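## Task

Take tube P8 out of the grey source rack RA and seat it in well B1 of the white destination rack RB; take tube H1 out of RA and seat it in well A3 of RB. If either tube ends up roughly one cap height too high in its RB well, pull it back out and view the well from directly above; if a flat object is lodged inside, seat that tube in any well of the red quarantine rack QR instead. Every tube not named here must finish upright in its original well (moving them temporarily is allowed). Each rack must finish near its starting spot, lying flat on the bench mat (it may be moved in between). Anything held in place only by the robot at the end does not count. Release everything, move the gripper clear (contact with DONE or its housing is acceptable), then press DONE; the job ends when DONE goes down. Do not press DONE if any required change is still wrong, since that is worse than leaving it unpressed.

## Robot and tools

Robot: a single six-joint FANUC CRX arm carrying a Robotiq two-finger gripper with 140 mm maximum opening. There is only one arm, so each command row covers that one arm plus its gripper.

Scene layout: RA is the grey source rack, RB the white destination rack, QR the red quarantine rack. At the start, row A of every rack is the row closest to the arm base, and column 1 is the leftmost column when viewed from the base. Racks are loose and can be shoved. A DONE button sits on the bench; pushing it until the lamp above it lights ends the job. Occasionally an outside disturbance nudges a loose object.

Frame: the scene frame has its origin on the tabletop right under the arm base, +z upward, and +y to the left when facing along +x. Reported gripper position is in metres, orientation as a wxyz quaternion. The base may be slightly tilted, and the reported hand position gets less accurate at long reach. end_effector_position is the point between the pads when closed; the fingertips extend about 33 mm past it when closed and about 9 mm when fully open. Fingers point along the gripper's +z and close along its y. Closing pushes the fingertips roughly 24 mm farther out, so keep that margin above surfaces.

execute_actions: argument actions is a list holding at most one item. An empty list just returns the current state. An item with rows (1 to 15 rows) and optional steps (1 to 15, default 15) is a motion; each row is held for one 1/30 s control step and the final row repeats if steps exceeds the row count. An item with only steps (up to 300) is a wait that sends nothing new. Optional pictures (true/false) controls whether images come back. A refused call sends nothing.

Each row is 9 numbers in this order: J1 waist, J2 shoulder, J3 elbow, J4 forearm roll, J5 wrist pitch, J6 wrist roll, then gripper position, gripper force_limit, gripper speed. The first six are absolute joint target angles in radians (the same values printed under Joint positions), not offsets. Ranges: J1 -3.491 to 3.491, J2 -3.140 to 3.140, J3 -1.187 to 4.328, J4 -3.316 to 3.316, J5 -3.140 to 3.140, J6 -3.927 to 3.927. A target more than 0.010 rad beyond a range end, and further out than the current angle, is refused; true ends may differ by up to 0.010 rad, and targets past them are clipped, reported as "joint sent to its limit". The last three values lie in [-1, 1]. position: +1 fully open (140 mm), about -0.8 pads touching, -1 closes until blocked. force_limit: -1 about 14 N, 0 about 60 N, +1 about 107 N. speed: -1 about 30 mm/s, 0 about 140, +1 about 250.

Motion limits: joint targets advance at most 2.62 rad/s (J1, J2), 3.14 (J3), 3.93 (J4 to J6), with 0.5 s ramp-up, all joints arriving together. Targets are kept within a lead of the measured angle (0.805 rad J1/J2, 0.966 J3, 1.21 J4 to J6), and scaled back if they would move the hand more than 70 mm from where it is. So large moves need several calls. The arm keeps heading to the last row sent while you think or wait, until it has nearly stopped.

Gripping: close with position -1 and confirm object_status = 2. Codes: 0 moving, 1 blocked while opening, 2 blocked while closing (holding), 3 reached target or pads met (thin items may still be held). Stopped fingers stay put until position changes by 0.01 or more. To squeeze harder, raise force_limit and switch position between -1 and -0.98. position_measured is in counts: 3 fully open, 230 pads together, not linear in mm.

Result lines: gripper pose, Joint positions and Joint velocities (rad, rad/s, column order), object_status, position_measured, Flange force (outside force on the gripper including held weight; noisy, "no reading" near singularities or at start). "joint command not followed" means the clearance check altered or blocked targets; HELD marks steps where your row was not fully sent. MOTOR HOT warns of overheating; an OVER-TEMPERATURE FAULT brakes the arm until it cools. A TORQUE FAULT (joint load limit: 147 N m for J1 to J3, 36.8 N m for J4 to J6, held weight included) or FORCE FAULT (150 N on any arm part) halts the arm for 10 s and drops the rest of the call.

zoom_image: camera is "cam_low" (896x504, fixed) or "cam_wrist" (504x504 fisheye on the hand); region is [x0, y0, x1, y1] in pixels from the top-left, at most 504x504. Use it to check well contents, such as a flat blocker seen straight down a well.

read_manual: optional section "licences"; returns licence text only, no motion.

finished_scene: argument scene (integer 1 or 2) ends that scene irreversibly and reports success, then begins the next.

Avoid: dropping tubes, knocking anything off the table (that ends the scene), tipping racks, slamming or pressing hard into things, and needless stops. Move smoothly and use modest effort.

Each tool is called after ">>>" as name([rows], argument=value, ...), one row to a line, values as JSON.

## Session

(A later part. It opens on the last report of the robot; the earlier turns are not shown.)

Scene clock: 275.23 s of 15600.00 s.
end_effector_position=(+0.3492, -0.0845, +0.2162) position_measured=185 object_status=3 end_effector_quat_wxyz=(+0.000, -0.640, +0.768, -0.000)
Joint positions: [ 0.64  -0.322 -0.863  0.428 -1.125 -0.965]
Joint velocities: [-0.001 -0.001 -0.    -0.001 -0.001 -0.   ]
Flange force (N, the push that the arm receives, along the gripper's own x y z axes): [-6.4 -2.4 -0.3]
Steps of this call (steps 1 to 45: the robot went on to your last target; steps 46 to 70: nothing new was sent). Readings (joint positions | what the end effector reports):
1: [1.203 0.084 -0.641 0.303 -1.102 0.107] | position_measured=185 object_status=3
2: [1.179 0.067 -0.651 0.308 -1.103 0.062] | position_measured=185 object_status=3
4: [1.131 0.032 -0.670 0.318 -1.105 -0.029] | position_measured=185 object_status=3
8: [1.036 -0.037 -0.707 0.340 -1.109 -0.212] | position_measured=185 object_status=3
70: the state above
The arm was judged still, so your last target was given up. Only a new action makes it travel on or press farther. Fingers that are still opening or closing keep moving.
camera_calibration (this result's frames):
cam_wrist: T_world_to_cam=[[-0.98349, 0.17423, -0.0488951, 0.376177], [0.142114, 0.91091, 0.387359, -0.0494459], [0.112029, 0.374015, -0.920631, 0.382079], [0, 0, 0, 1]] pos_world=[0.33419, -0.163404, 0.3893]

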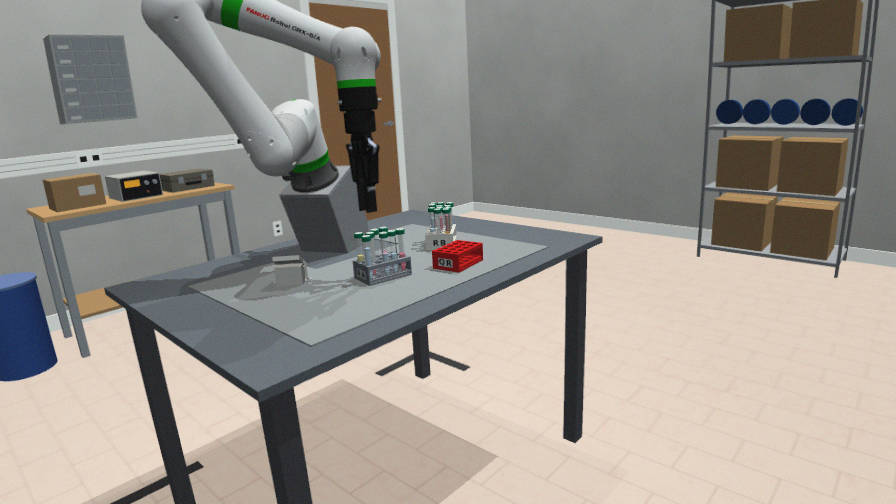

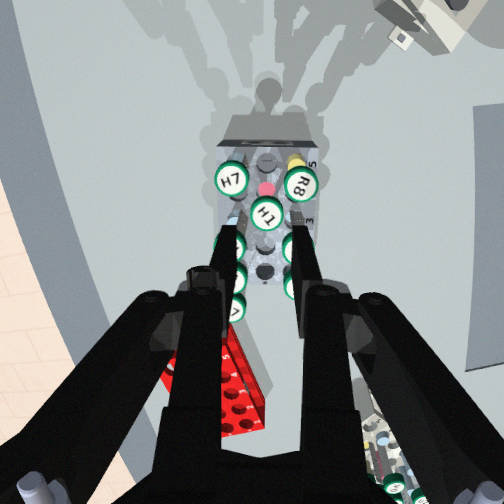

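>>> execute_actions([
  {"rows":[[0.564,-0.2345,-0.926,0.481,-0.964,-0.95,-0.47,-0.5,0]]},
])

>>> execute_actions([
  {"rows":[[0.5189,-0.1742,-0.9586,0.5194,-0.8656,-0.95,-0.47,-0.5,0]]},
])

Scene clock: 282.23 s of 15600.00 s.
end_effector_position=(+0.3503, -0.0853, +0.1699) position_measured=188 object_status=3 end_effector_quat_wxyz=(-0.000, -0.651, +0.759, -0.002)
Joint positions: [ 0.564 -0.235 -0.926  0.481 -0.964 -0.95 ]
Joint velocities: [ 0.002  0.002 -0.001  0.     0.     0.   ]
Flange force (N, the push that the arm receives, along the gripper's own x y z axes): [-6.6 -1.8 0.6]
Steps of this call (steps 1 to 90: nothing new was sent; then 3.50 s passed at rest; steps 91 to 105: all 15 steps of this action). Readings (joint positions | what the end effector reports):
91: [0.640 -0.322 -0.863 0.428 -1.125 -0.965] | position_measured=185 object_status=0
92: [0.638 -0.320 -0.864 0.429 -1.123 -0.965] | position_measured=186 object_status=0
94: [0.624 -0.303 -0.876 0.439 -1.091 -0.962] | position_measured=188 object_status=0
98: [0.572 -0.244 -0.919 0.475 -0.982 -0.952] | position_measured=188 object_status=0
105: the state above
camera_calibration (this result's frames):
cam_wrist: T_world_to_cam=[[-0.987971, 0.14606, -0.0507923, 0.374598], [0.115567, 0.915623, 0.38507, -0.0208831], [0.10275, 0.374568, -0.921489, 0.343141], [0, 0, 0, 1]] pos_world=[0.337247, -0.164122, 0.343269]

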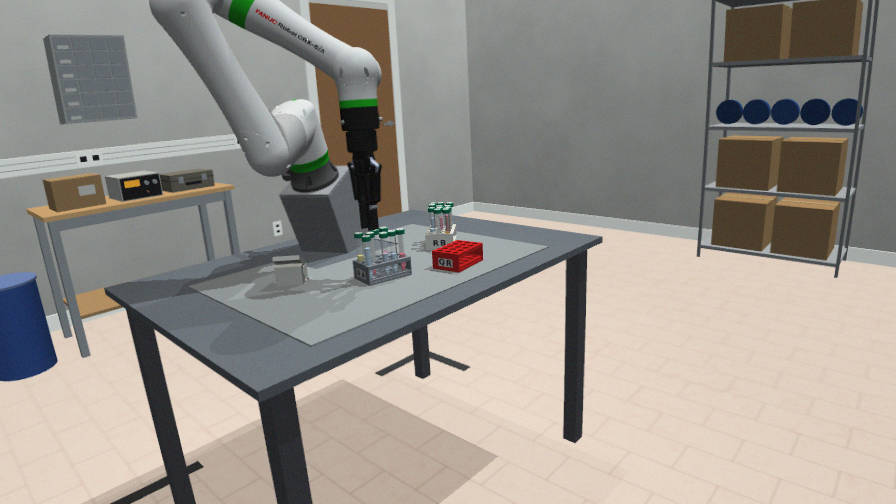

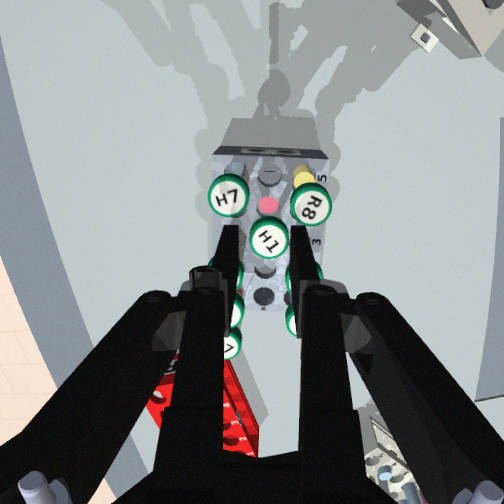

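Scene clock: 292.43 s of 15600.00 s.
end_effector_position=(+0.3541, -0.0845, +0.1571) position_measured=188 object_status=3 end_effector_quat_wxyz=(+0.003, -0.655, +0.756, -0.003)
Joint positions: [ 0.539 -0.203 -0.94   0.506 -0.909 -0.95 ]
Joint velocities: [ 0.    -0.     0.     0.001 -0.    -0.   ]
Flange force (N, the push that the arm receives, along the gripper's own x y z axes): [-7.1 3.0 -29.0]
FORCE FAULT: contact force on the arm reached its limit, and the arm stopped for 10 seconds. The contact can be on any part of the arm, not only on its tool. The arm's remaining commands of this call were not run. The arm holds still and accepts commands again. Move the arm away from the contact; if what it grips holds it there, let go first. Pushing or pulling that hard again can fault the arm again.
The stop began at step 6 of this call (marked STOPPED below). From that step on the arm followed nothing that you had sent. 10 steps, steps kept back included, did not run and will not run. Nothing is kept back now, and the robot has no last target.
Steps of this call (steps 1 to 5: the first 5 steps of this action; steps 6 to 306: the stop). Readings (joint positions | what the end effector reports):
1: [0.564 -0.234 -0.926 0.481 -0.964 -0.950] | position_measured=188 object_status=3
2: [0.562 -0.232 -0.927 0.483 -0.960 -0.950] | position_measured=188 object_status=3
4: [0.548 -0.213 -0.937 0.495 -0.929 -0.950] | position_measured=188 object_status=3
6: [0.539 -0.201 -0.942 0.505 -0.909 -0.950] | position_measured=188 object_status=3 STOPPED
8: [0.539 -0.202 -0.941 0.506 -0.909 -0.950] | position_measured=188 object_status=3
306: the state above
camera_calibration (this result's frames):
cam_wrist: T_world_to_cam=[[-0.988943, 0.136771, -0.0573181, 0.378156], [0.104251, 0.916078, 0.387211, -0.0133621], [0.105467, 0.376954, -0.920208, 0.329632], [0, 0, 0, 1]] pos_world=[0.340603, -0.163736, 0.330179]

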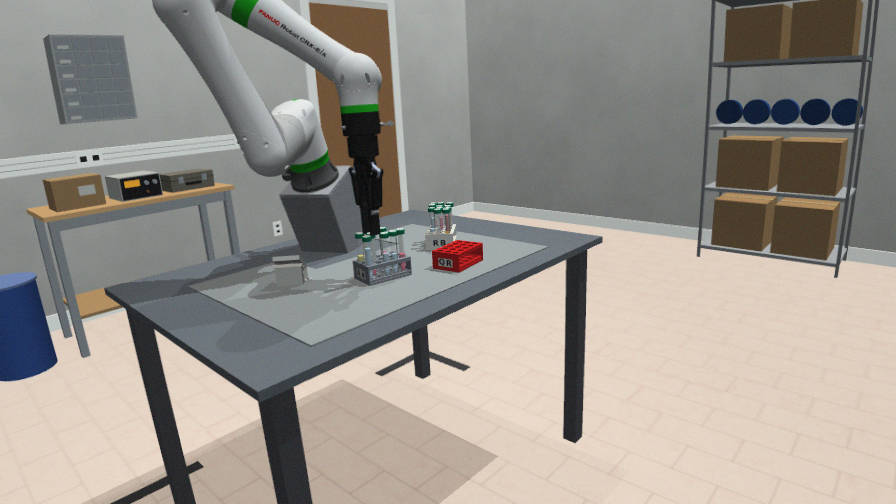

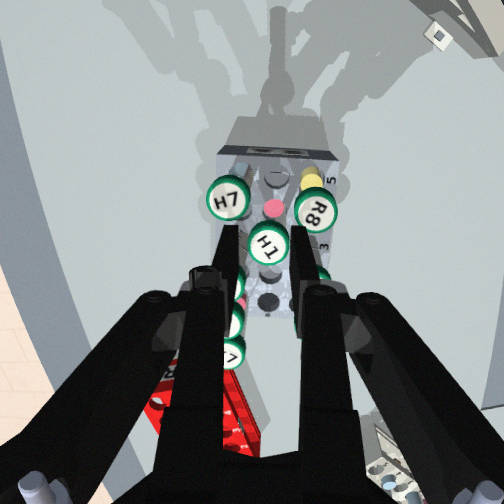

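>>> execute_actions([
  {"rows":[[0.569,-0.241,-0.9307,0.480,-0.966,-1.03,-0.45,-0.5,0]]},
])

Scene clock: 310.10 s of 15600.00 s.
end_effector_position=(+0.3486, -0.0847, +0.1703) position_measured=186 object_status=3 end_effector_quat_wxyz=(+0.001, -0.622, +0.783, -0.002)
Joint positions: [ 0.569 -0.241 -0.931  0.48  -0.966 -1.03 ]
Joint velocities: [-0.001 -0.002 -0.001  0.    -0.    -0.001]
Flange force (N, the push that the arm receives, along the gripper's own x y z axes): [-6.2 -2.0 -0.2]
Steps of this call (steps 1 to 90: nothing new was sent; then 14.17 s passed at rest; steps 91 to 105: all 15 steps of this action). Readings (joint positions | what the end effector reports):
91: [0.539 -0.203 -0.940 0.506 -0.909 -0.950] | position_measured=188 object_status=0
92: [0.540 -0.204 -0.940 0.505 -0.911 -0.953] | position_measured=187 object_status=0
94: [0.552 -0.219 -0.936 0.495 -0.933 -0.984] | position_measured=186 object_status=0
98: [0.569 -0.240 -0.931 0.480 -0.965 -1.029] | position_measured=186 object_status=0
105: the state above
camera_calibration (this result's frames):
cam_wrist: T_world_to_cam=[[-0.973832, 0.221272, -0.0518651, 0.374502], [0.184789, 0.903764, 0.386088, -0.0466165], [0.132304, 0.366401, -0.921003, 0.33237], [0, 0, 0, 1]] pos_world=[0.329342, -0.162517, 0.343535]

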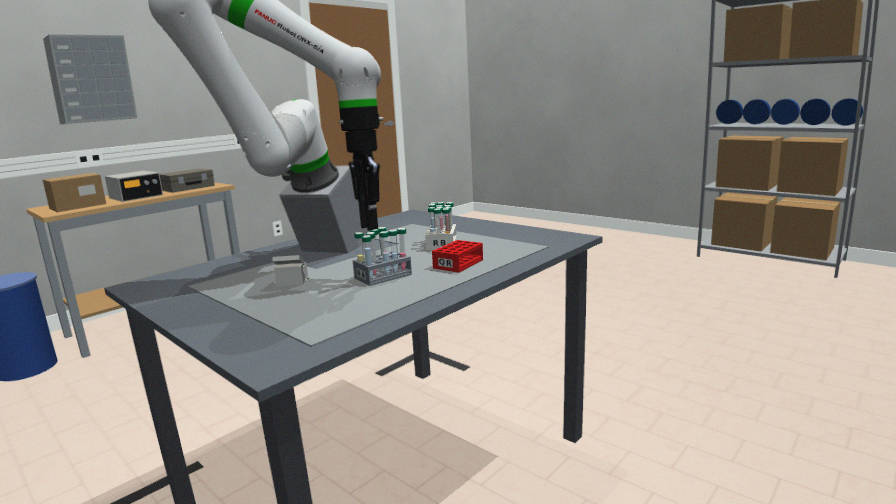

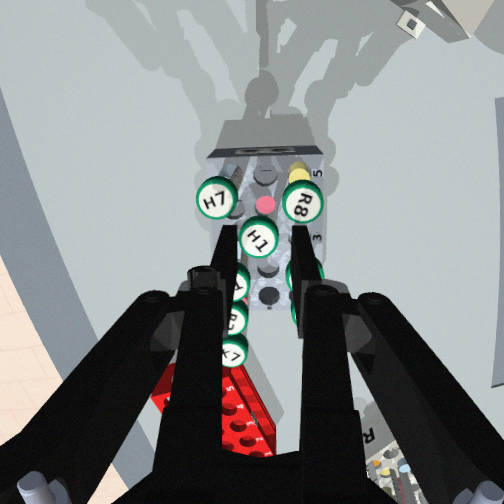

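>>> execute_actions([
  {"rows":[[0.640,-0.3216,-0.8627,0.4276,-1.1254,-1.0,0.5,-0.5,1]]},
])

Scene clock: 334.20 s of 15600.00 s.
end_effector_position=(+0.3492, -0.0845, +0.2161) position_measured=66 object_status=0 end_effector_quat_wxyz=(+0.000, -0.627, +0.779, -0.000)
Joint positions: [ 0.64  -0.322 -0.863  0.428 -1.125 -1.   ]
Joint velocities: [ 0.    -0.001  0.001  0.    -0.     0.001]
Flange force (N, the push that the arm receives, along the gripper's own x y z axes): [-4.7 1.0 -2.4]
Steps of this call (steps 1 to 15: the robot went on to your last target; steps 16 to 120: nothing new was sent; then 19.60 s passed at rest; steps 121 to 135: all 15 steps of this action). Readings (joint positions | what the end effector reports):
121: [0.569 -0.241 -0.931 0.480 -0.966 -1.030] | position_measured=186 object_status=0
122: [0.571 -0.243 -0.929 0.479 -0.970 -1.030] | position_measured=182 object_status=0
124: [0.584 -0.259 -0.916 0.468 -1.001 -1.024] | position_measured=156 object_status=0
128: [0.633 -0.313 -0.870 0.433 -1.109 -1.003] | position_measured=102 object_status=0
135: the state above
camera_calibration (this result's frames):
cam_wrist: T_world_to_cam=[[-0.976797, 0.208526, -0.0488249, 0.376693], [0.173922, 0.905389, 0.387327, -0.06099], [0.124973, 0.369848, -0.920649, 0.377181], [0, 0, 0, 1]] pos_world=[0.331422, -0.162831, 0.389266]

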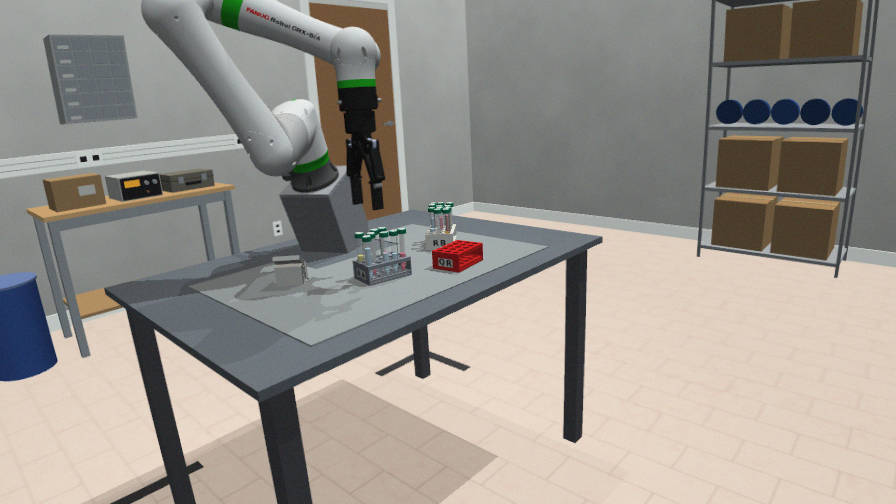

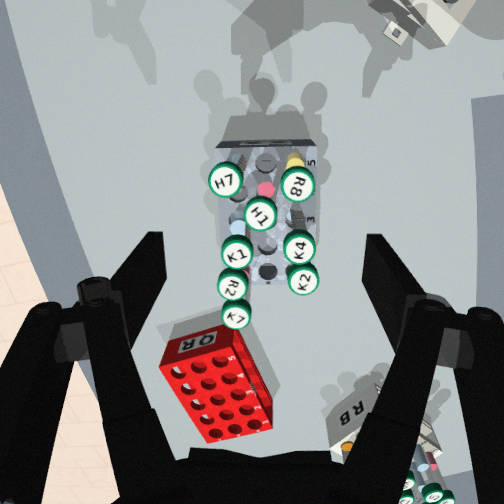

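>>> execute_actions([
  {"rows":[[0.566,-0.221,-0.916,0.481,-0.9605,-0.985,-0.5,-0.5,1]]},
], pictures=false)

>>> execute_actions([
  {"rows":[[0.550,-0.2005,-0.9265,0.4935,-0.928,-0.985,-0.5,-0.5,1]]},
])

Scene clock: 351.27 s of 15600.00 s.
end_effector_position=(+0.3544, -0.0820, +0.1702) position_measured=192 object_status=0 end_effector_quat_wxyz=(+0.000, -0.639, +0.769, -0.001)
Joint positions: [ 0.566 -0.221 -0.916  0.481 -0.961 -0.985]
Joint velocities: [-0.002  0.    -0.001  0.     0.001 -0.   ]
Flange force (N, the push that the arm receives, along the gripper's own x y z axes): [-5.1 -0.3 -1.1]
Steps of this call (steps 1 to 15: the robot went on to your last target; steps 16 to 90: nothing new was sent; then 13.57 s passed at rest; steps 91 to 105: all 15 steps of this action). Readings (joint positions | what the end effector reports):
91: [0.640 -0.322 -0.863 0.428 -1.125 -1.000] | position_measured=66 object_status=0
92: [0.639 -0.320 -0.863 0.428 -1.123 -1.000] | position_measured=70 object_status=0
94: [0.625 -0.301 -0.874 0.438 -1.091 -0.997] | position_measured=96 object_status=0
98: [0.575 -0.232 -0.910 0.475 -0.980 -0.987] | position_measured=150 object_status=0
105: the state above

Scene clock: 351.77 s of 15600.00 s.
end_effector_position=(+0.3544, -0.0821, +0.1609) position_measured=192 object_status=3 end_effector_quat_wxyz=(+0.000, -0.641, +0.768, -0.001)
Joint positions: [ 0.55  -0.201 -0.926  0.493 -0.928 -0.985]
Joint velocities: [-0.001  0.001 -0.     0.    -0.    -0.   ]
Flange force (N, the push that the arm receives, along the gripper's own x y z axes): [-7.6 -2.2 -0.5]
Steps of this call (steps 1 to 15: all 15 steps of this action). Readings (joint positions | what the end effector reports):
1: [0.566 -0.221 -0.916 0.481 -0.960 -0.985] | position_measured=192 object_status=0
2: [0.564 -0.219 -0.917 0.482 -0.957 -0.985] | position_measured=192 object_status=3
4: [0.555 -0.206 -0.924 0.490 -0.937 -0.985] | position_measured=192 object_status=3
8: [0.550 -0.201 -0.926 0.493 -0.928 -0.985] | position_measured=192 object_status=3
15: the state above
camera_calibration (this result's frames):
cam_wrist: T_world_to_cam=[[-0.983605, 0.173237, -0.0500929, 0.37833], [0.140892, 0.911615, 0.386145, -0.0302289], [0.11256, 0.372757, -0.921077, 0.329565], [0, 0, 0, 1]] pos_world=[0.33929, -0.160831, 0.334179]

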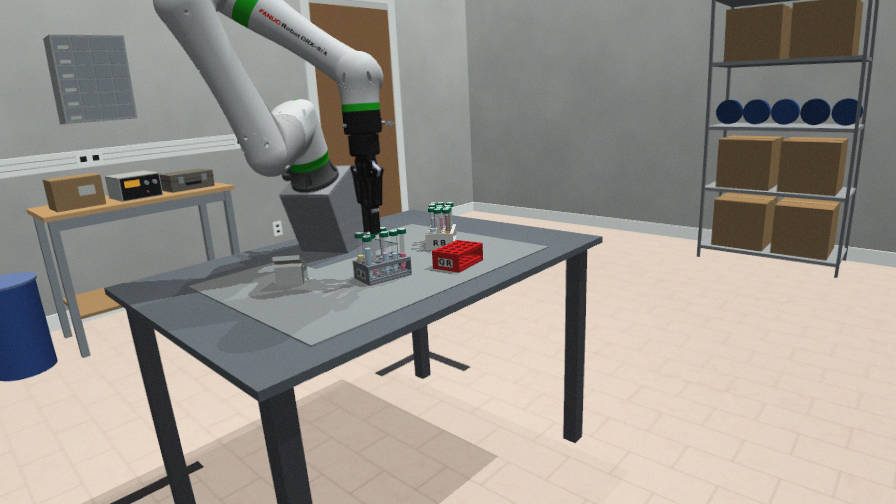

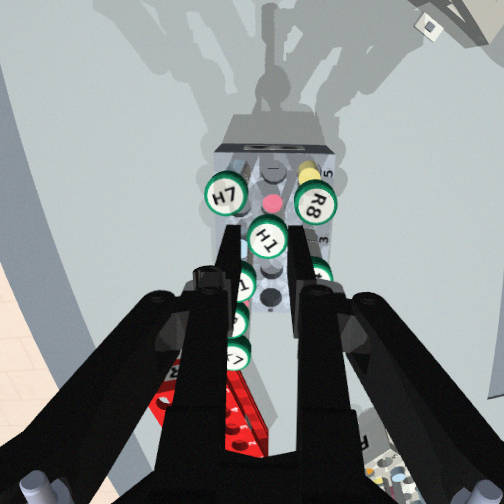

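>>> execute_actions([
  {"rows":[[0.551,-0.205,-0.930,0.4935,-0.929,-0.985,-0.5,-0.5,1],[0.551,-0.205,-0.930,0.4935,-0.929,-0.985,-0.5,-0.5,1],[0.551,-0.205,-0.930,0.4935,-0.929,-0.985,-0.5,-0.5,1],[0.551,-0.205,-0.930,0.4935,-0.929,-0.985,-0.5,-0.5,1],[0.551,-0.205,-0.930,0.4935,-0.929,-0.985,-0.5,-0.5,1],[0.551,-0.205,-0.930,0.4935,-0.929,-0.985,-0.5,-0.5,1],[0.5424,-0.1935,-0.9355,0.5005,-0.9115,-0.985,-0.5,-0.5,1]]},
])

Scene clock: 360.13 s of 15600.00 s.
end_effector_position=(+0.3531, -0.0826, +0.1560) position_measured=192 object_status=3 end_effector_quat_wxyz=(+0.000, -0.642, +0.767, -0.001)
Joint positions: [ 0.543 -0.194 -0.935  0.5   -0.912 -0.985]
Joint velocities: [-0.002  0.001  0.     0.     0.002 -0.   ]
Flange force (N, the push that the arm receives, along the gripper's own x y z axes): [-10.1 0.6 -1.1]
Steps of this call (steps 1 to 15: the robot went on to your last target; steps 16 to 90: nothing new was sent; then 4.87 s passed at rest; steps 91 to 105: all 15 steps of this action). Readings (joint positions | what the end effector reports):
91: [0.550 -0.201 -0.927 0.494 -0.928 -0.985] | position_measured=192 object_status=3
92: [0.550 -0.202 -0.927 0.494 -0.928 -0.985] | position_measured=192 object_status=3
94: [0.550 -0.204 -0.929 0.494 -0.928 -0.985] | position_measured=192 object_status=3
98: [0.550 -0.203 -0.931 0.495 -0.926 -0.985] | position_measured=192 object_status=3
105: the state above
camera_calibration (this result's frames):
cam_wrist: T_world_to_cam=[[-0.984195, 0.169903, -0.0499247, 0.376792], [0.13788, 0.912124, 0.38603, -0.0266283], [0.111125, 0.373046, -0.921134, 0.325912], [0, 0, 0, 1]] pos_world=[0.338291, -0.16131, 0.329299]

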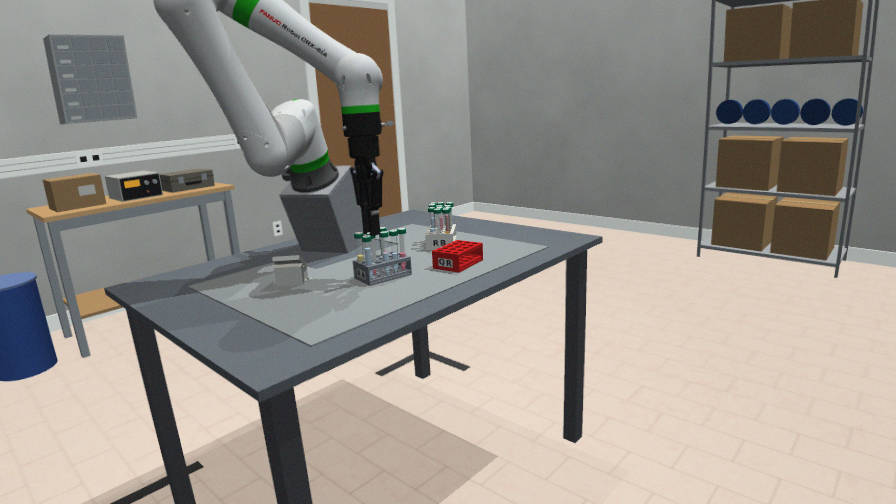

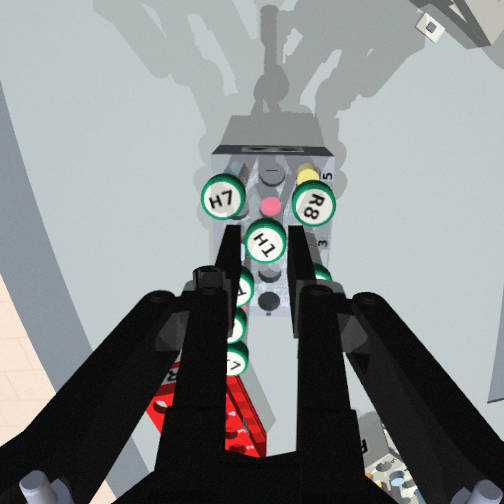

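>>> execute_actions([
  {"rows":[[0.535,-0.184,-0.940,0.5065,-0.897,-0.985,-0.5,-0.5,1]],"steps":10},
], pictures=false)

>>> execute_actions([
  {"rows":[[0.5265,-0.174,-0.9452,0.513,-0.880,-0.985,-0.5,-0.5,1]],"steps":12},
])

Scene clock: 368.53 s of 15600.00 s.
end_effector_position=(+0.3530, -0.0827, +0.1519) position_measured=192 object_status=3 end_effector_quat_wxyz=(-0.000, -0.643, +0.766, -0.001)
Joint positions: [ 0.535 -0.184 -0.94   0.506 -0.897 -0.985]
Joint velocities: [-0.001 -0.001 -0.     0.     0.001  0.   ]
Flange force (N, the push that the arm receives, along the gripper's own x y z axes): [-5.3 -1.6 -0.7]
Steps of this call (steps 1 to 15: the robot went on to your last target; steps 16 to 110: nothing new was sent; then 4.40 s passed at rest; steps 111 to 120: all 10 steps of this action). Readings (joint positions | what the end effector reports):
111: [0.542 -0.193 -0.936 0.501 -0.911 -0.985] | position_measured=192 object_status=3
112: [0.541 -0.191 -0.936 0.502 -0.908 -0.985] | position_measured=192 object_status=3
114: [0.536 -0.186 -0.939 0.505 -0.900 -0.985] | position_measured=192 object_status=3
118: [0.535 -0.184 -0.940 0.506 -0.897 -0.985] | position_measured=192 object_status=3
120: the state above

Scene clock: 368.93 s of 15600.00 s.
end_effector_position=(+0.3529, -0.0826, +0.1473) position_measured=192 object_status=3 end_effector_quat_wxyz=(+0.000, -0.643, +0.766, -0.000)
Joint positions: [ 0.527 -0.174 -0.945  0.513 -0.88  -0.985]
Joint velocities: [ 0.001 -0.001  0.     0.     0.    -0.   ]
Flange force (N, the push that the arm receives, along the gripper's own x y z axes): [-7.0 -2.9 0.9]
Steps of this call (steps 1 to 12: all 12 steps of this action). Readings (joint positions | what the end effector reports):
1: [0.535 -0.184 -0.940 0.507 -0.897 -0.985] | position_measured=192 object_status=3
2: [0.533 -0.182 -0.941 0.508 -0.894 -0.985] | position_measured=192 object_status=3
4: [0.528 -0.176 -0.944 0.512 -0.883 -0.985] | position_measured=192 object_status=3
8: [0.527 -0.174 -0.945 0.513 -0.880 -0.985] | position_measured=192 object_status=3
12: the state above
camera_calibration (this result's frames):
cam_wrist: T_world_to_cam=[[-0.984914, 0.165969, -0.0489854, 0.375971], [0.134477, 0.912239, 0.386958, -0.0220885], [0.108909, 0.374533, -0.920795, 0.318746], [0, 0, 0, 1]] pos_world=[0.338555, -0.161631, 0.320464]

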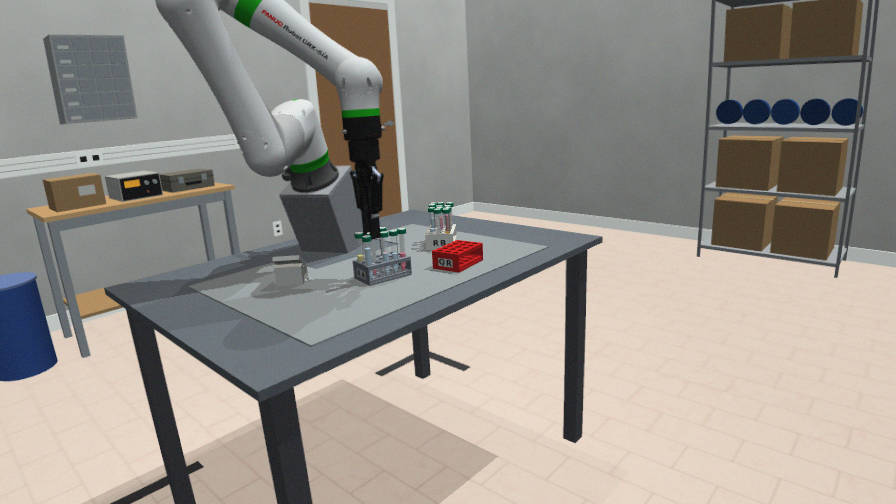

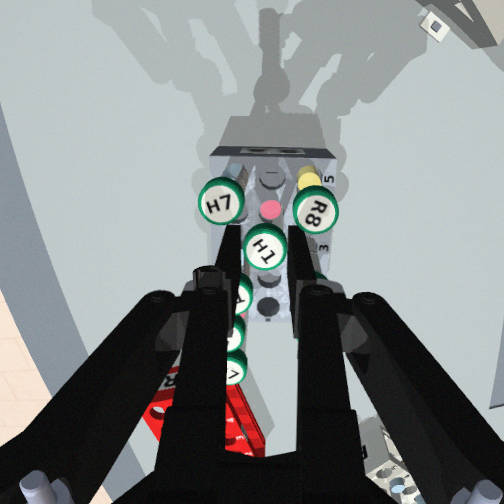

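>>> execute_actions([
  {"rows":[[0.5275,-0.1815,-0.951,0.513,-0.882,-0.985,-0.5,-0.5,-0.5],[0.5275,-0.1815,-0.951,0.513,-0.882,-0.985,-0.5,-0.5,-0.5],[0.5275,-0.1815,-0.951,0.513,-0.882,-0.985,-0.5,-0.5,-0.5],[0.5275,-0.1815,-0.951,0.513,-0.882,-0.985,-0.5,-0.5,-0.5],[0.5275,-0.1815,-0.951,0.513,-0.882,-0.985,-1,-0.5,-0.5]]},
], pictures=false)

>>> execute_actions([
  {"rows":[[0.640,-0.3216,-0.8627,0.4276,-1.1254,-0.985,-1,-0.5,0]]},
])

>>> execute_actions([
  {"rows":[[0.7521,-0.4114,-0.7433,0.3836,-1.3577,-0.985,-1,-0.5,0]]},
], pictures=false)

>>> execute_actions([
  {"rows":[[1.5007,0.1302,-0.5457,0.2166,-1.234,-2.5,-1,-0.5,0]]},
], pictures=false)

>>> execute_actions([
  {"steps":60},
])

Scene clock: 398.53 s of 15600.00 s.
end_effector_position=(+0.3507, -0.0838, +0.1474) position_measured=200 object_status=0 end_effector_quat_wxyz=(+0.000, -0.644, +0.765, -0.001)
Joint positions: [ 0.527 -0.181 -0.951  0.513 -0.882 -0.985]
Joint velocities: [ 0.001 -0.001 -0.     0.     0.    -0.   ]
Flange force (N, the push that the arm receives, along the gripper's own x y z axes): [-6.4 -2.3 -1.0]
Steps of this call (steps 1 to 15: the robot went on to your last target; steps 16 to 90: nothing new was sent; then 26.10 s passed at rest; steps 91 to 105: all 15 steps of this action). Readings (joint positions | what the end effector reports):
91: [0.527 -0.174 -0.945 0.513 -0.880 -0.985] | position_measured=192 object_status=3
92: [0.527 -0.176 -0.947 0.513 -0.880 -0.985] | position_measured=192 object_status=3
94: [0.527 -0.180 -0.950 0.513 -0.881 -0.985] | position_measured=192 object_status=3
98: [0.527 -0.181 -0.951 0.513 -0.882 -0.985] | position_measured=200 object_status=0
105: the state above

Scene clock: 399.03 s of 15600.00 s.
end_effector_position=(+0.3491, -0.0845, +0.2161) position_measured=200 object_status=2 end_effector_quat_wxyz=(+0.000, -0.633, +0.775, -0.000)
Joint positions: [ 0.64  -0.321 -0.863  0.428 -1.125 -0.985]
Joint velocities: [-0.001 -0.001  0.001 -0.    -0.002 -0.   ]
Flange force (N, the push that the arm receives, along the gripper's own x y z axes): [-4.4 -0.1 -1.2]
Steps of this call (steps 1 to 15: all 15 steps of this action). Readings (joint positions | what the end effector reports):
1: [0.527 -0.182 -0.951 0.513 -0.882 -0.985] | position_measured=200 object_status=0
2: [0.529 -0.183 -0.950 0.512 -0.886 -0.985] | position_measured=200 object_status=0
4: [0.543 -0.201 -0.938 0.501 -0.917 -0.985] | position_measured=200 object_status=2
8: [0.610 -0.285 -0.885 0.451 -1.061 -0.985] | position_measured=200 object_status=2
15: the state above
camera_calibration (this result's frames):
cam_wrist: T_world_to_cam=[[-0.979839, 0.193748, -0.0487609, 0.376459], [0.160257, 0.907931, 0.38727, -0.0559822], [0.119304, 0.371648, -0.920676, 0.379271], [0, 0, 0, 1]] pos_world=[0.332592, -0.163066, 0.389222]

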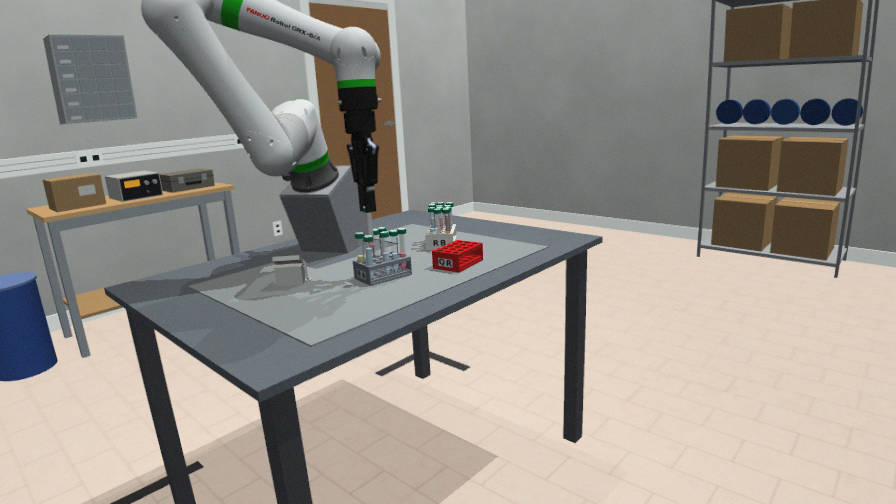

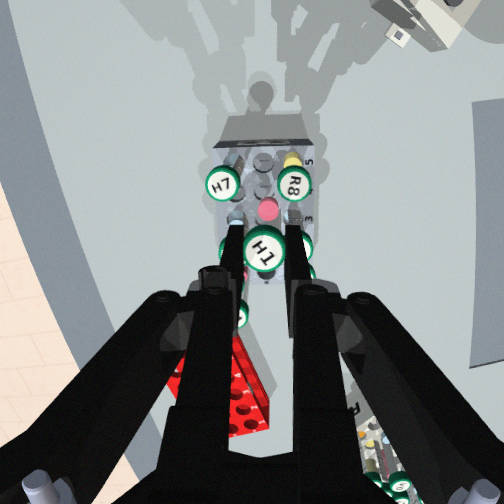

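Scene clock: 399.53 s of 15600.00 s.
end_effector_position=(+0.3488, -0.0847, +0.2894) position_measured=200 object_status=2 end_effector_quat_wxyz=(+0.000, -0.637, +0.771, +0.000)
Joint positions: [ 0.752 -0.411 -0.743  0.384 -1.358 -0.985]
Joint velocities: [ 0.001  0.     0.002 -0.001 -0.002  0.001]
Flange force (N, the push that the arm receives, along the gripper's own x y z axes): [-4.7 0.7 -3.8]
Steps of this call (steps 1 to 15: all 15 steps of this action). Readings (joint positions | what the end effector reports):
1: [0.640 -0.322 -0.863 0.428 -1.125 -0.985] | position_measured=200 object_status=2
2: [0.642 -0.323 -0.861 0.427 -1.129 -0.985] | position_measured=200 object_status=2
4: [0.657 -0.335 -0.845 0.421 -1.160 -0.985] | position_measured=200 object_status=2
8: [0.724 -0.389 -0.772 0.395 -1.300 -0.985] | position_measured=200 object_status=2
15: the state above

Scene clock: 400.03 s of 15600.00 s.
end_effector_position=(+0.3492, +0.0516, +0.2979) position_measured=200 object_status=2 end_effector_quat_wxyz=(+0.004, -0.545, +0.838, +0.013)
Joint positions: [ 1.033 -0.207 -0.669  0.321 -1.309 -1.505]
Joint velocities: [ 0.685  0.495  0.181 -0.151  0.109 -1.455]
Flange force (N, the push that the arm receives, along the gripper's own x y z axes): [-3.9 5.9 -3.5]
Steps of this call (steps 1 to 15: all 15 steps of this action). Readings (joint positions | what the end effector reports):
1: [0.752 -0.411 -0.743 0.384 -1.358 -0.985] | position_measured=200 object_status=2
2: [0.754 -0.410 -0.743 0.383 -1.357 -0.988] | position_measured=200 object_status=2
4: [0.773 -0.395 -0.738 0.379 -1.352 -1.020] | position_measured=200 object_status=2
8: [0.868 -0.327 -0.713 0.358 -1.336 -1.175] | position_measured=200 object_status=2
15: the state above

Scene clock: 402.03 s of 15600.00 s.
end_effector_position=(+0.2425, +0.2496, +0.2995) position_measured=200 object_status=2 end_effector_quat_wxyz=(+0.000, -0.304, +0.953, +0.000)
Joint positions: [ 1.501  0.13  -0.546  0.217 -1.234 -2.5  ]
Joint velocities: [ 0.    -0.003  0.001  0.     0.001 -0.001]
Flange force (N, the push that the arm receives, along the gripper's own x y z axes): [-2.7 5.4 0.3]
Steps of this call (steps 1 to 45: the robot went on to your last target; steps 46 to 60: nothing new was sent). Readings (joint positions | what the end effector reports):
1: [1.057 -0.191 -0.663 0.316 -1.306 -1.554] | position_measured=200 object_status=2
2: [1.080 -0.174 -0.657 0.310 -1.302 -1.604] | position_measured=200 object_status=2
4: [1.126 -0.140 -0.645 0.300 -1.294 -1.703] | position_measured=200 object_status=2
8: [1.219 -0.073 -0.620 0.279 -1.279 -1.900] | position_measured=200 object_status=2
60: the state above
The arm was judged still, so your last target was given up. Only a new action makes it travel on or press farther. Fingers that are still opening or closing keep moving.
camera_calibration (this result's frames):
cam_wrist: T_world_to_cam=[[-0.582804, 0.811173, -0.048342, -0.0391666], [0.737683, 0.553079, 0.387205, -0.425924], [0.340827, 0.190004, -0.920725, 0.336258], [0, 0, 0, 1]] pos_world=[0.176765, 0.203451, 0.472628]

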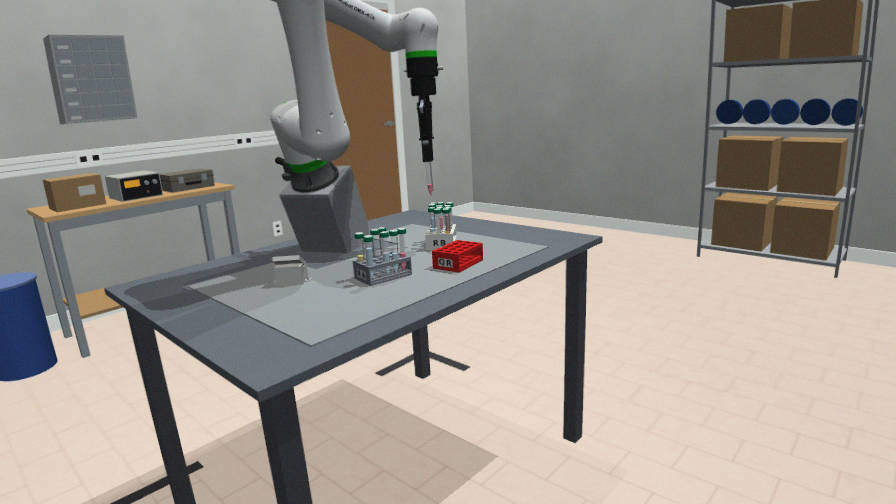

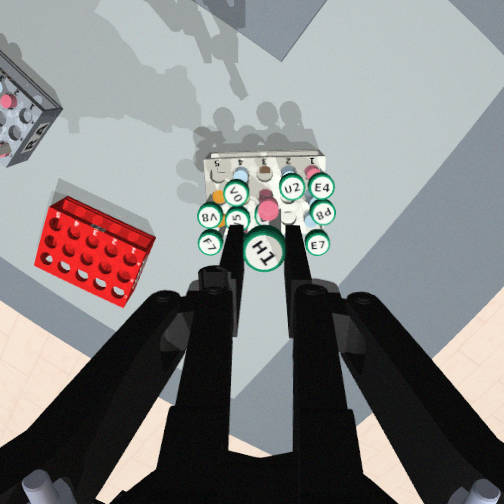

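>>> zoom_image(camera="cam_wrist", region=[190,140,350,260])

Region (190, 140, 350, 260) of cam_wrist's 504x504 image, scaled by 3.150, with more detail than that image has; it fills the top 378 rows of this view, and the rest is white.

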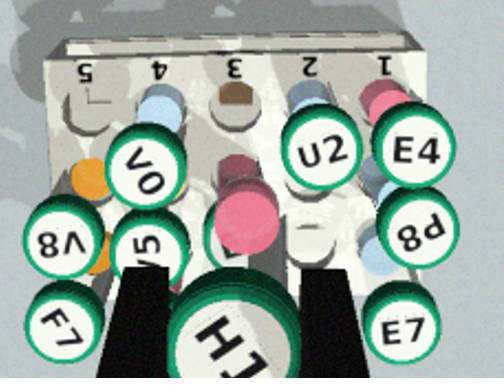

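>>> zoom_image(camera="cam_wrist", region=[20,180,180,320])

Region (20, 180, 180, 320) of cam_wrist's 504x504 image, scaled by 3.150, with more detail than that image has; it fills the top 441 rows of this view, and the rest is white.

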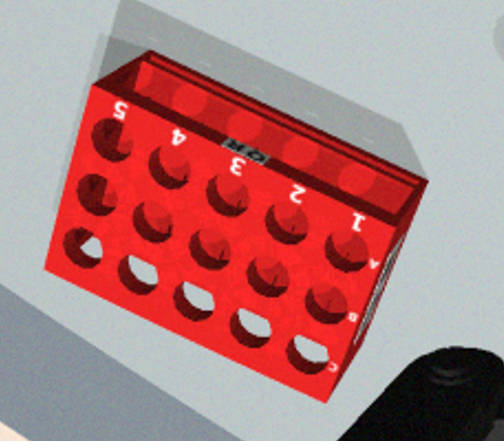

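>>> execute_actions([
  {"rows":[[1.158,-0.258,-0.603,0.304,-1.476,-2.2,-1,-0.5,0]],"steps":12},
], pictures=false)

>>> execute_actions([
  {"rows":[[0.8854,0.2474,-0.4575,0.4132,-1.0577,-2.0,-1,-0.5,0]]},
], pictures=false)

>>> execute_actions([
  {"steps":45},
])

Scene clock: 442.90 s of 15600.00 s.
end_effector_position=(+0.3028, +0.1531, +0.3314) position_measured=200 object_status=2 end_effector_quat_wxyz=(+0.000, -0.286, +0.958, +0.003)
Joint positions: [ 1.319 -0.077 -0.576  0.263 -1.363 -2.34 ]
Joint velocities: [-0.597 -0.673 -0.101  0.152 -0.417  0.52 ]
Flange force (N, the push that the arm receives, along the gripper's own x y z axes): [0.1 2.4 -1.0]
Steps of this call (steps 1 to 90: nothing new was sent; then 37.47 s passed at rest; steps 91 to 102: all 12 steps of this action). Readings (joint positions | what the end effector reports):
91: [1.501 0.130 -0.546 0.217 -1.234 -2.500] | position_measured=200 object_status=2
92: [1.499 0.128 -0.546 0.217 -1.235 -2.499] | position_measured=200 object_status=2
94: [1.481 0.107 -0.549 0.221 -1.248 -2.482] | position_measured=200 object_status=2
98: [1.399 0.015 -0.563 0.242 -1.306 -2.411] | position_measured=200 object_status=2
102: the state above

Scene clock: 443.40 s of 15600.00 s.
end_effector_position=(+0.4171, +0.1308, +0.2843) position_measured=200 object_status=2 end_effector_quat_wxyz=(+0.014, -0.290, +0.957, +0.008)
Joint positions: [ 1.006  0.072 -0.501  0.37  -1.185 -2.093]
Joint velocities: [-0.583  0.848  0.212  0.208  0.615  0.452]
Flange force (N, the push that the arm receives, along the gripper's own x y z axes): [-4.9 7.2 -1.6]
Steps of this call (steps 1 to 15: all 15 steps of this action). Readings (joint positions | what the end effector reports):
1: [1.298 -0.099 -0.579 0.268 -1.377 -2.323] | position_measured=200 object_status=2
2: [1.276 -0.120 -0.581 0.274 -1.388 -2.303] | position_measured=200 object_status=2
4: [1.229 -0.145 -0.577 0.290 -1.391 -2.266] | position_measured=200 object_status=2
8: [1.146 -0.125 -0.552 0.320 -1.338 -2.202] | position_measured=200 object_status=2
15: the state above

Scene clock: 444.90 s of 15600.00 s.
end_effector_position=(+0.4579, +0.1359, +0.2196) position_measured=200 object_status=2 end_effector_quat_wxyz=(+0.000, -0.312, +0.950, +0.000)
Joint positions: [ 0.885  0.247 -0.457  0.413 -1.058 -2.   ]
Joint velocities: [-0.001 -0.001  0.    -0.001 -0.    -0.   ]
Flange force (N, the push that the arm receives, along the gripper's own x y z axes): [-7.2 4.1 1.3]
Steps of this call (steps 1 to 30: the robot went on to your last target; steps 31 to 45: nothing new was sent). Readings (joint positions | what the end effector reports):
1: [0.986 0.101 -0.494 0.377 -1.165 -2.078] | position_measured=200 object_status=2
2: [0.967 0.129 -0.487 0.384 -1.144 -2.063] | position_measured=200 object_status=2
4: [0.930 0.183 -0.474 0.397 -1.105 -2.035] | position_measured=200 object_status=2
8: [0.888 0.243 -0.459 0.412 -1.061 -2.002] | position_measured=200 object_status=2
45: the state above
The arm was judged still, so your last target was given up. Only a new action makes it travel on or press farther. Fingers that are still opening or closing keep moving.
camera_calibration (this result's frames):
cam_wrist: T_world_to_cam=[[-0.596904, 0.800847, -0.048477, 0.18257], [0.727794, 0.565904, 0.387387, -0.488243], [0.337671, 0.195952, -0.920642, 0.211541], [0, 0, 0, 1]] pos_world=[0.392886, 0.0886363, 0.392742]

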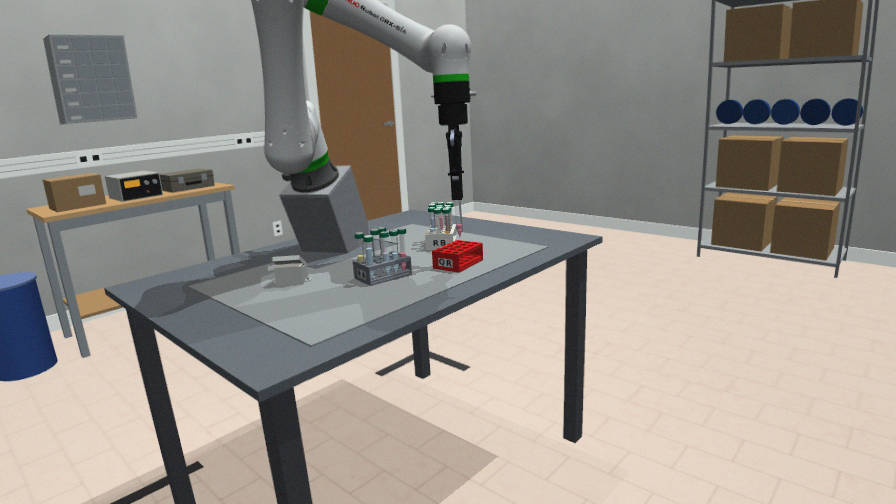

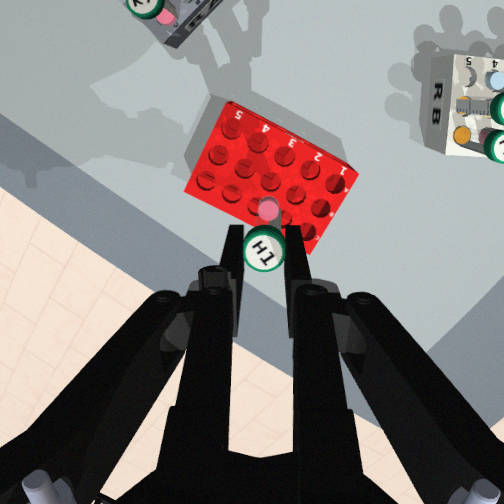

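>>> zoom_image(camera="cam_wrist", region=[220,150,320,240])

>>> zoom_image(camera="cam_low", region=[410,170,510,280])

Region (220, 150, 320, 240) of cam_wrist's 504x504 image, scaled by 5.040, with more detail than that image has; it fills the top 454 rows of this view, and the rest is white.

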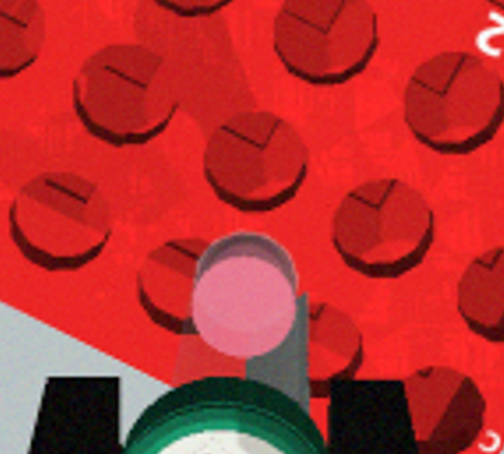

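Region (410, 170, 510, 280) of cam_low's 896x504 image, scaled by 4.582, with more detail than that image has; it fills the left 458 columns of this view, and the rest is white.

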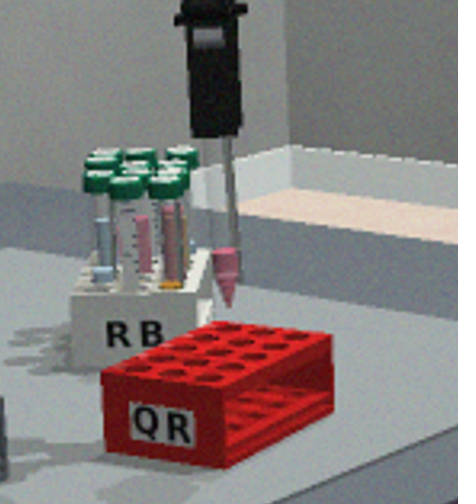

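>>> execute_actions([
  {"rows":[[0.8746,0.2546,-0.5045,0.4292,-1.005,-2.0,-1,-0.5,0]]},
])

>>> zoom_image(camera="cam_wrist", region=[220,150,320,240])

>>> zoom_image(camera="cam_low", region=[410,170,510,280])

Scene clock: 474.30 s of 15600.00 s.
end_effector_position=(+0.4504, +0.1323, +0.1995) position_measured=200 object_status=2 end_effector_quat_wxyz=(+0.000, -0.320, +0.947, +0.000)
Joint positions: [ 0.875  0.255 -0.504  0.429 -1.005 -2.   ]
Joint velocities: [ 0.    -0.    -0.001 -0.    -0.     0.   ]
Flange force (N, the push that the arm receives, along the gripper's own x y z axes): [-6.9 4.1 1.1]
Steps of this call (steps 1 to 90: nothing new was sent; then 25.90 s passed at rest; steps 91 to 105: all 15 steps of this action). Readings (joint positions | what the end effector reports):
91: [0.885 0.247 -0.457 0.413 -1.058 -2.000] | position_measured=200 object_status=2
92: [0.885 0.248 -0.460 0.414 -1.054 -2.000] | position_measured=200 object_status=2
94: [0.880 0.251 -0.483 0.422 -1.029 -2.000] | position_measured=200 object_status=2
98: [0.875 0.254 -0.504 0.429 -1.006 -2.000] | position_measured=200 object_status=2
105: the state above
camera_calibration (this result's frames):
cam_wrist: T_world_to_cam=[[-0.610614, 0.790446, -0.0484245, 0.187573], [0.717968, 0.578354, 0.387335, -0.470167], [0.334174, 0.201745, -0.920666, 0.197064], [0, 0, 0, 1]] pos_world=[0.386246, 0.0839003, 0.372625]

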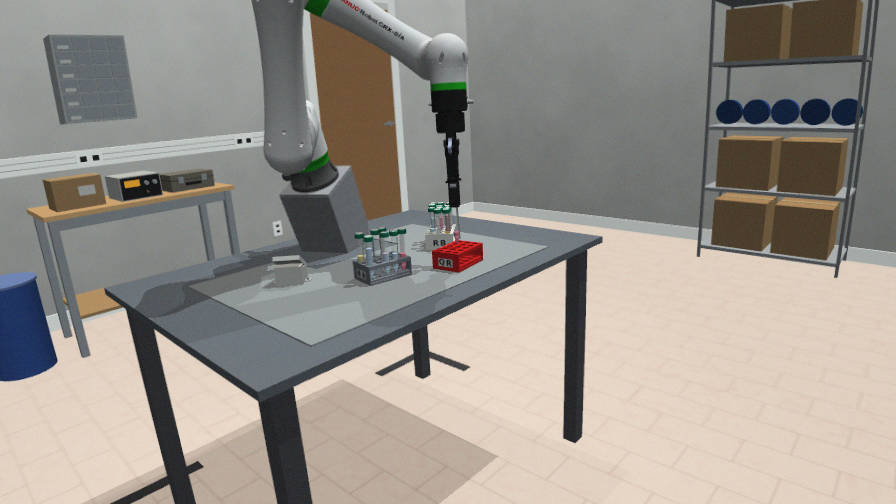

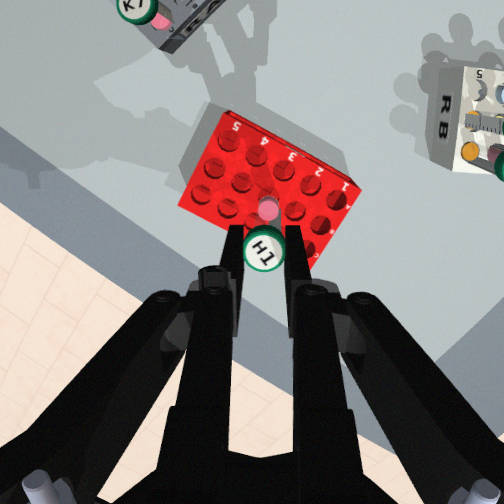

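Region (220, 150, 320, 240) of cam_wrist's 504x504 image, scaled by 5.040, with more detail than that image has; it fills the top 454 rows of this view, and the rest is white.

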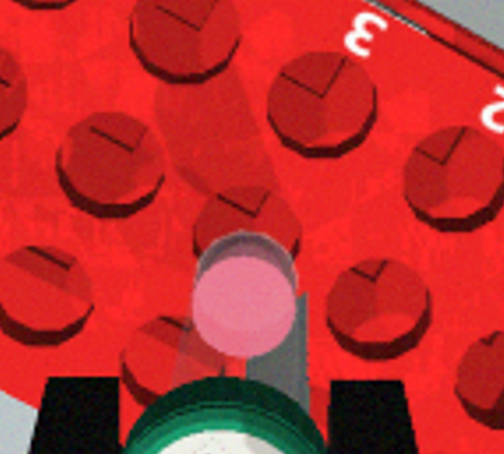

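Region (410, 170, 510, 280) of cam_low's 896x504 image, scaled by 4.582, with more detail than that image has; it fills the left 458 columns of this view, and the rest is white.

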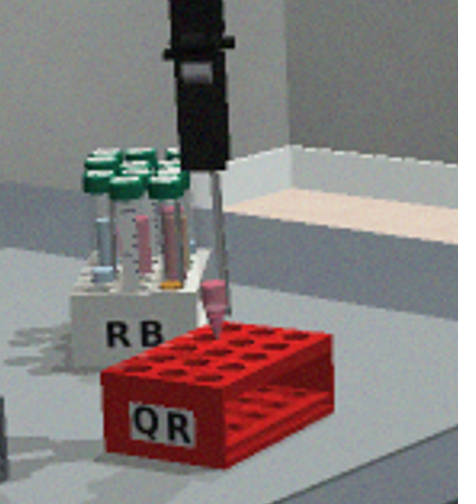

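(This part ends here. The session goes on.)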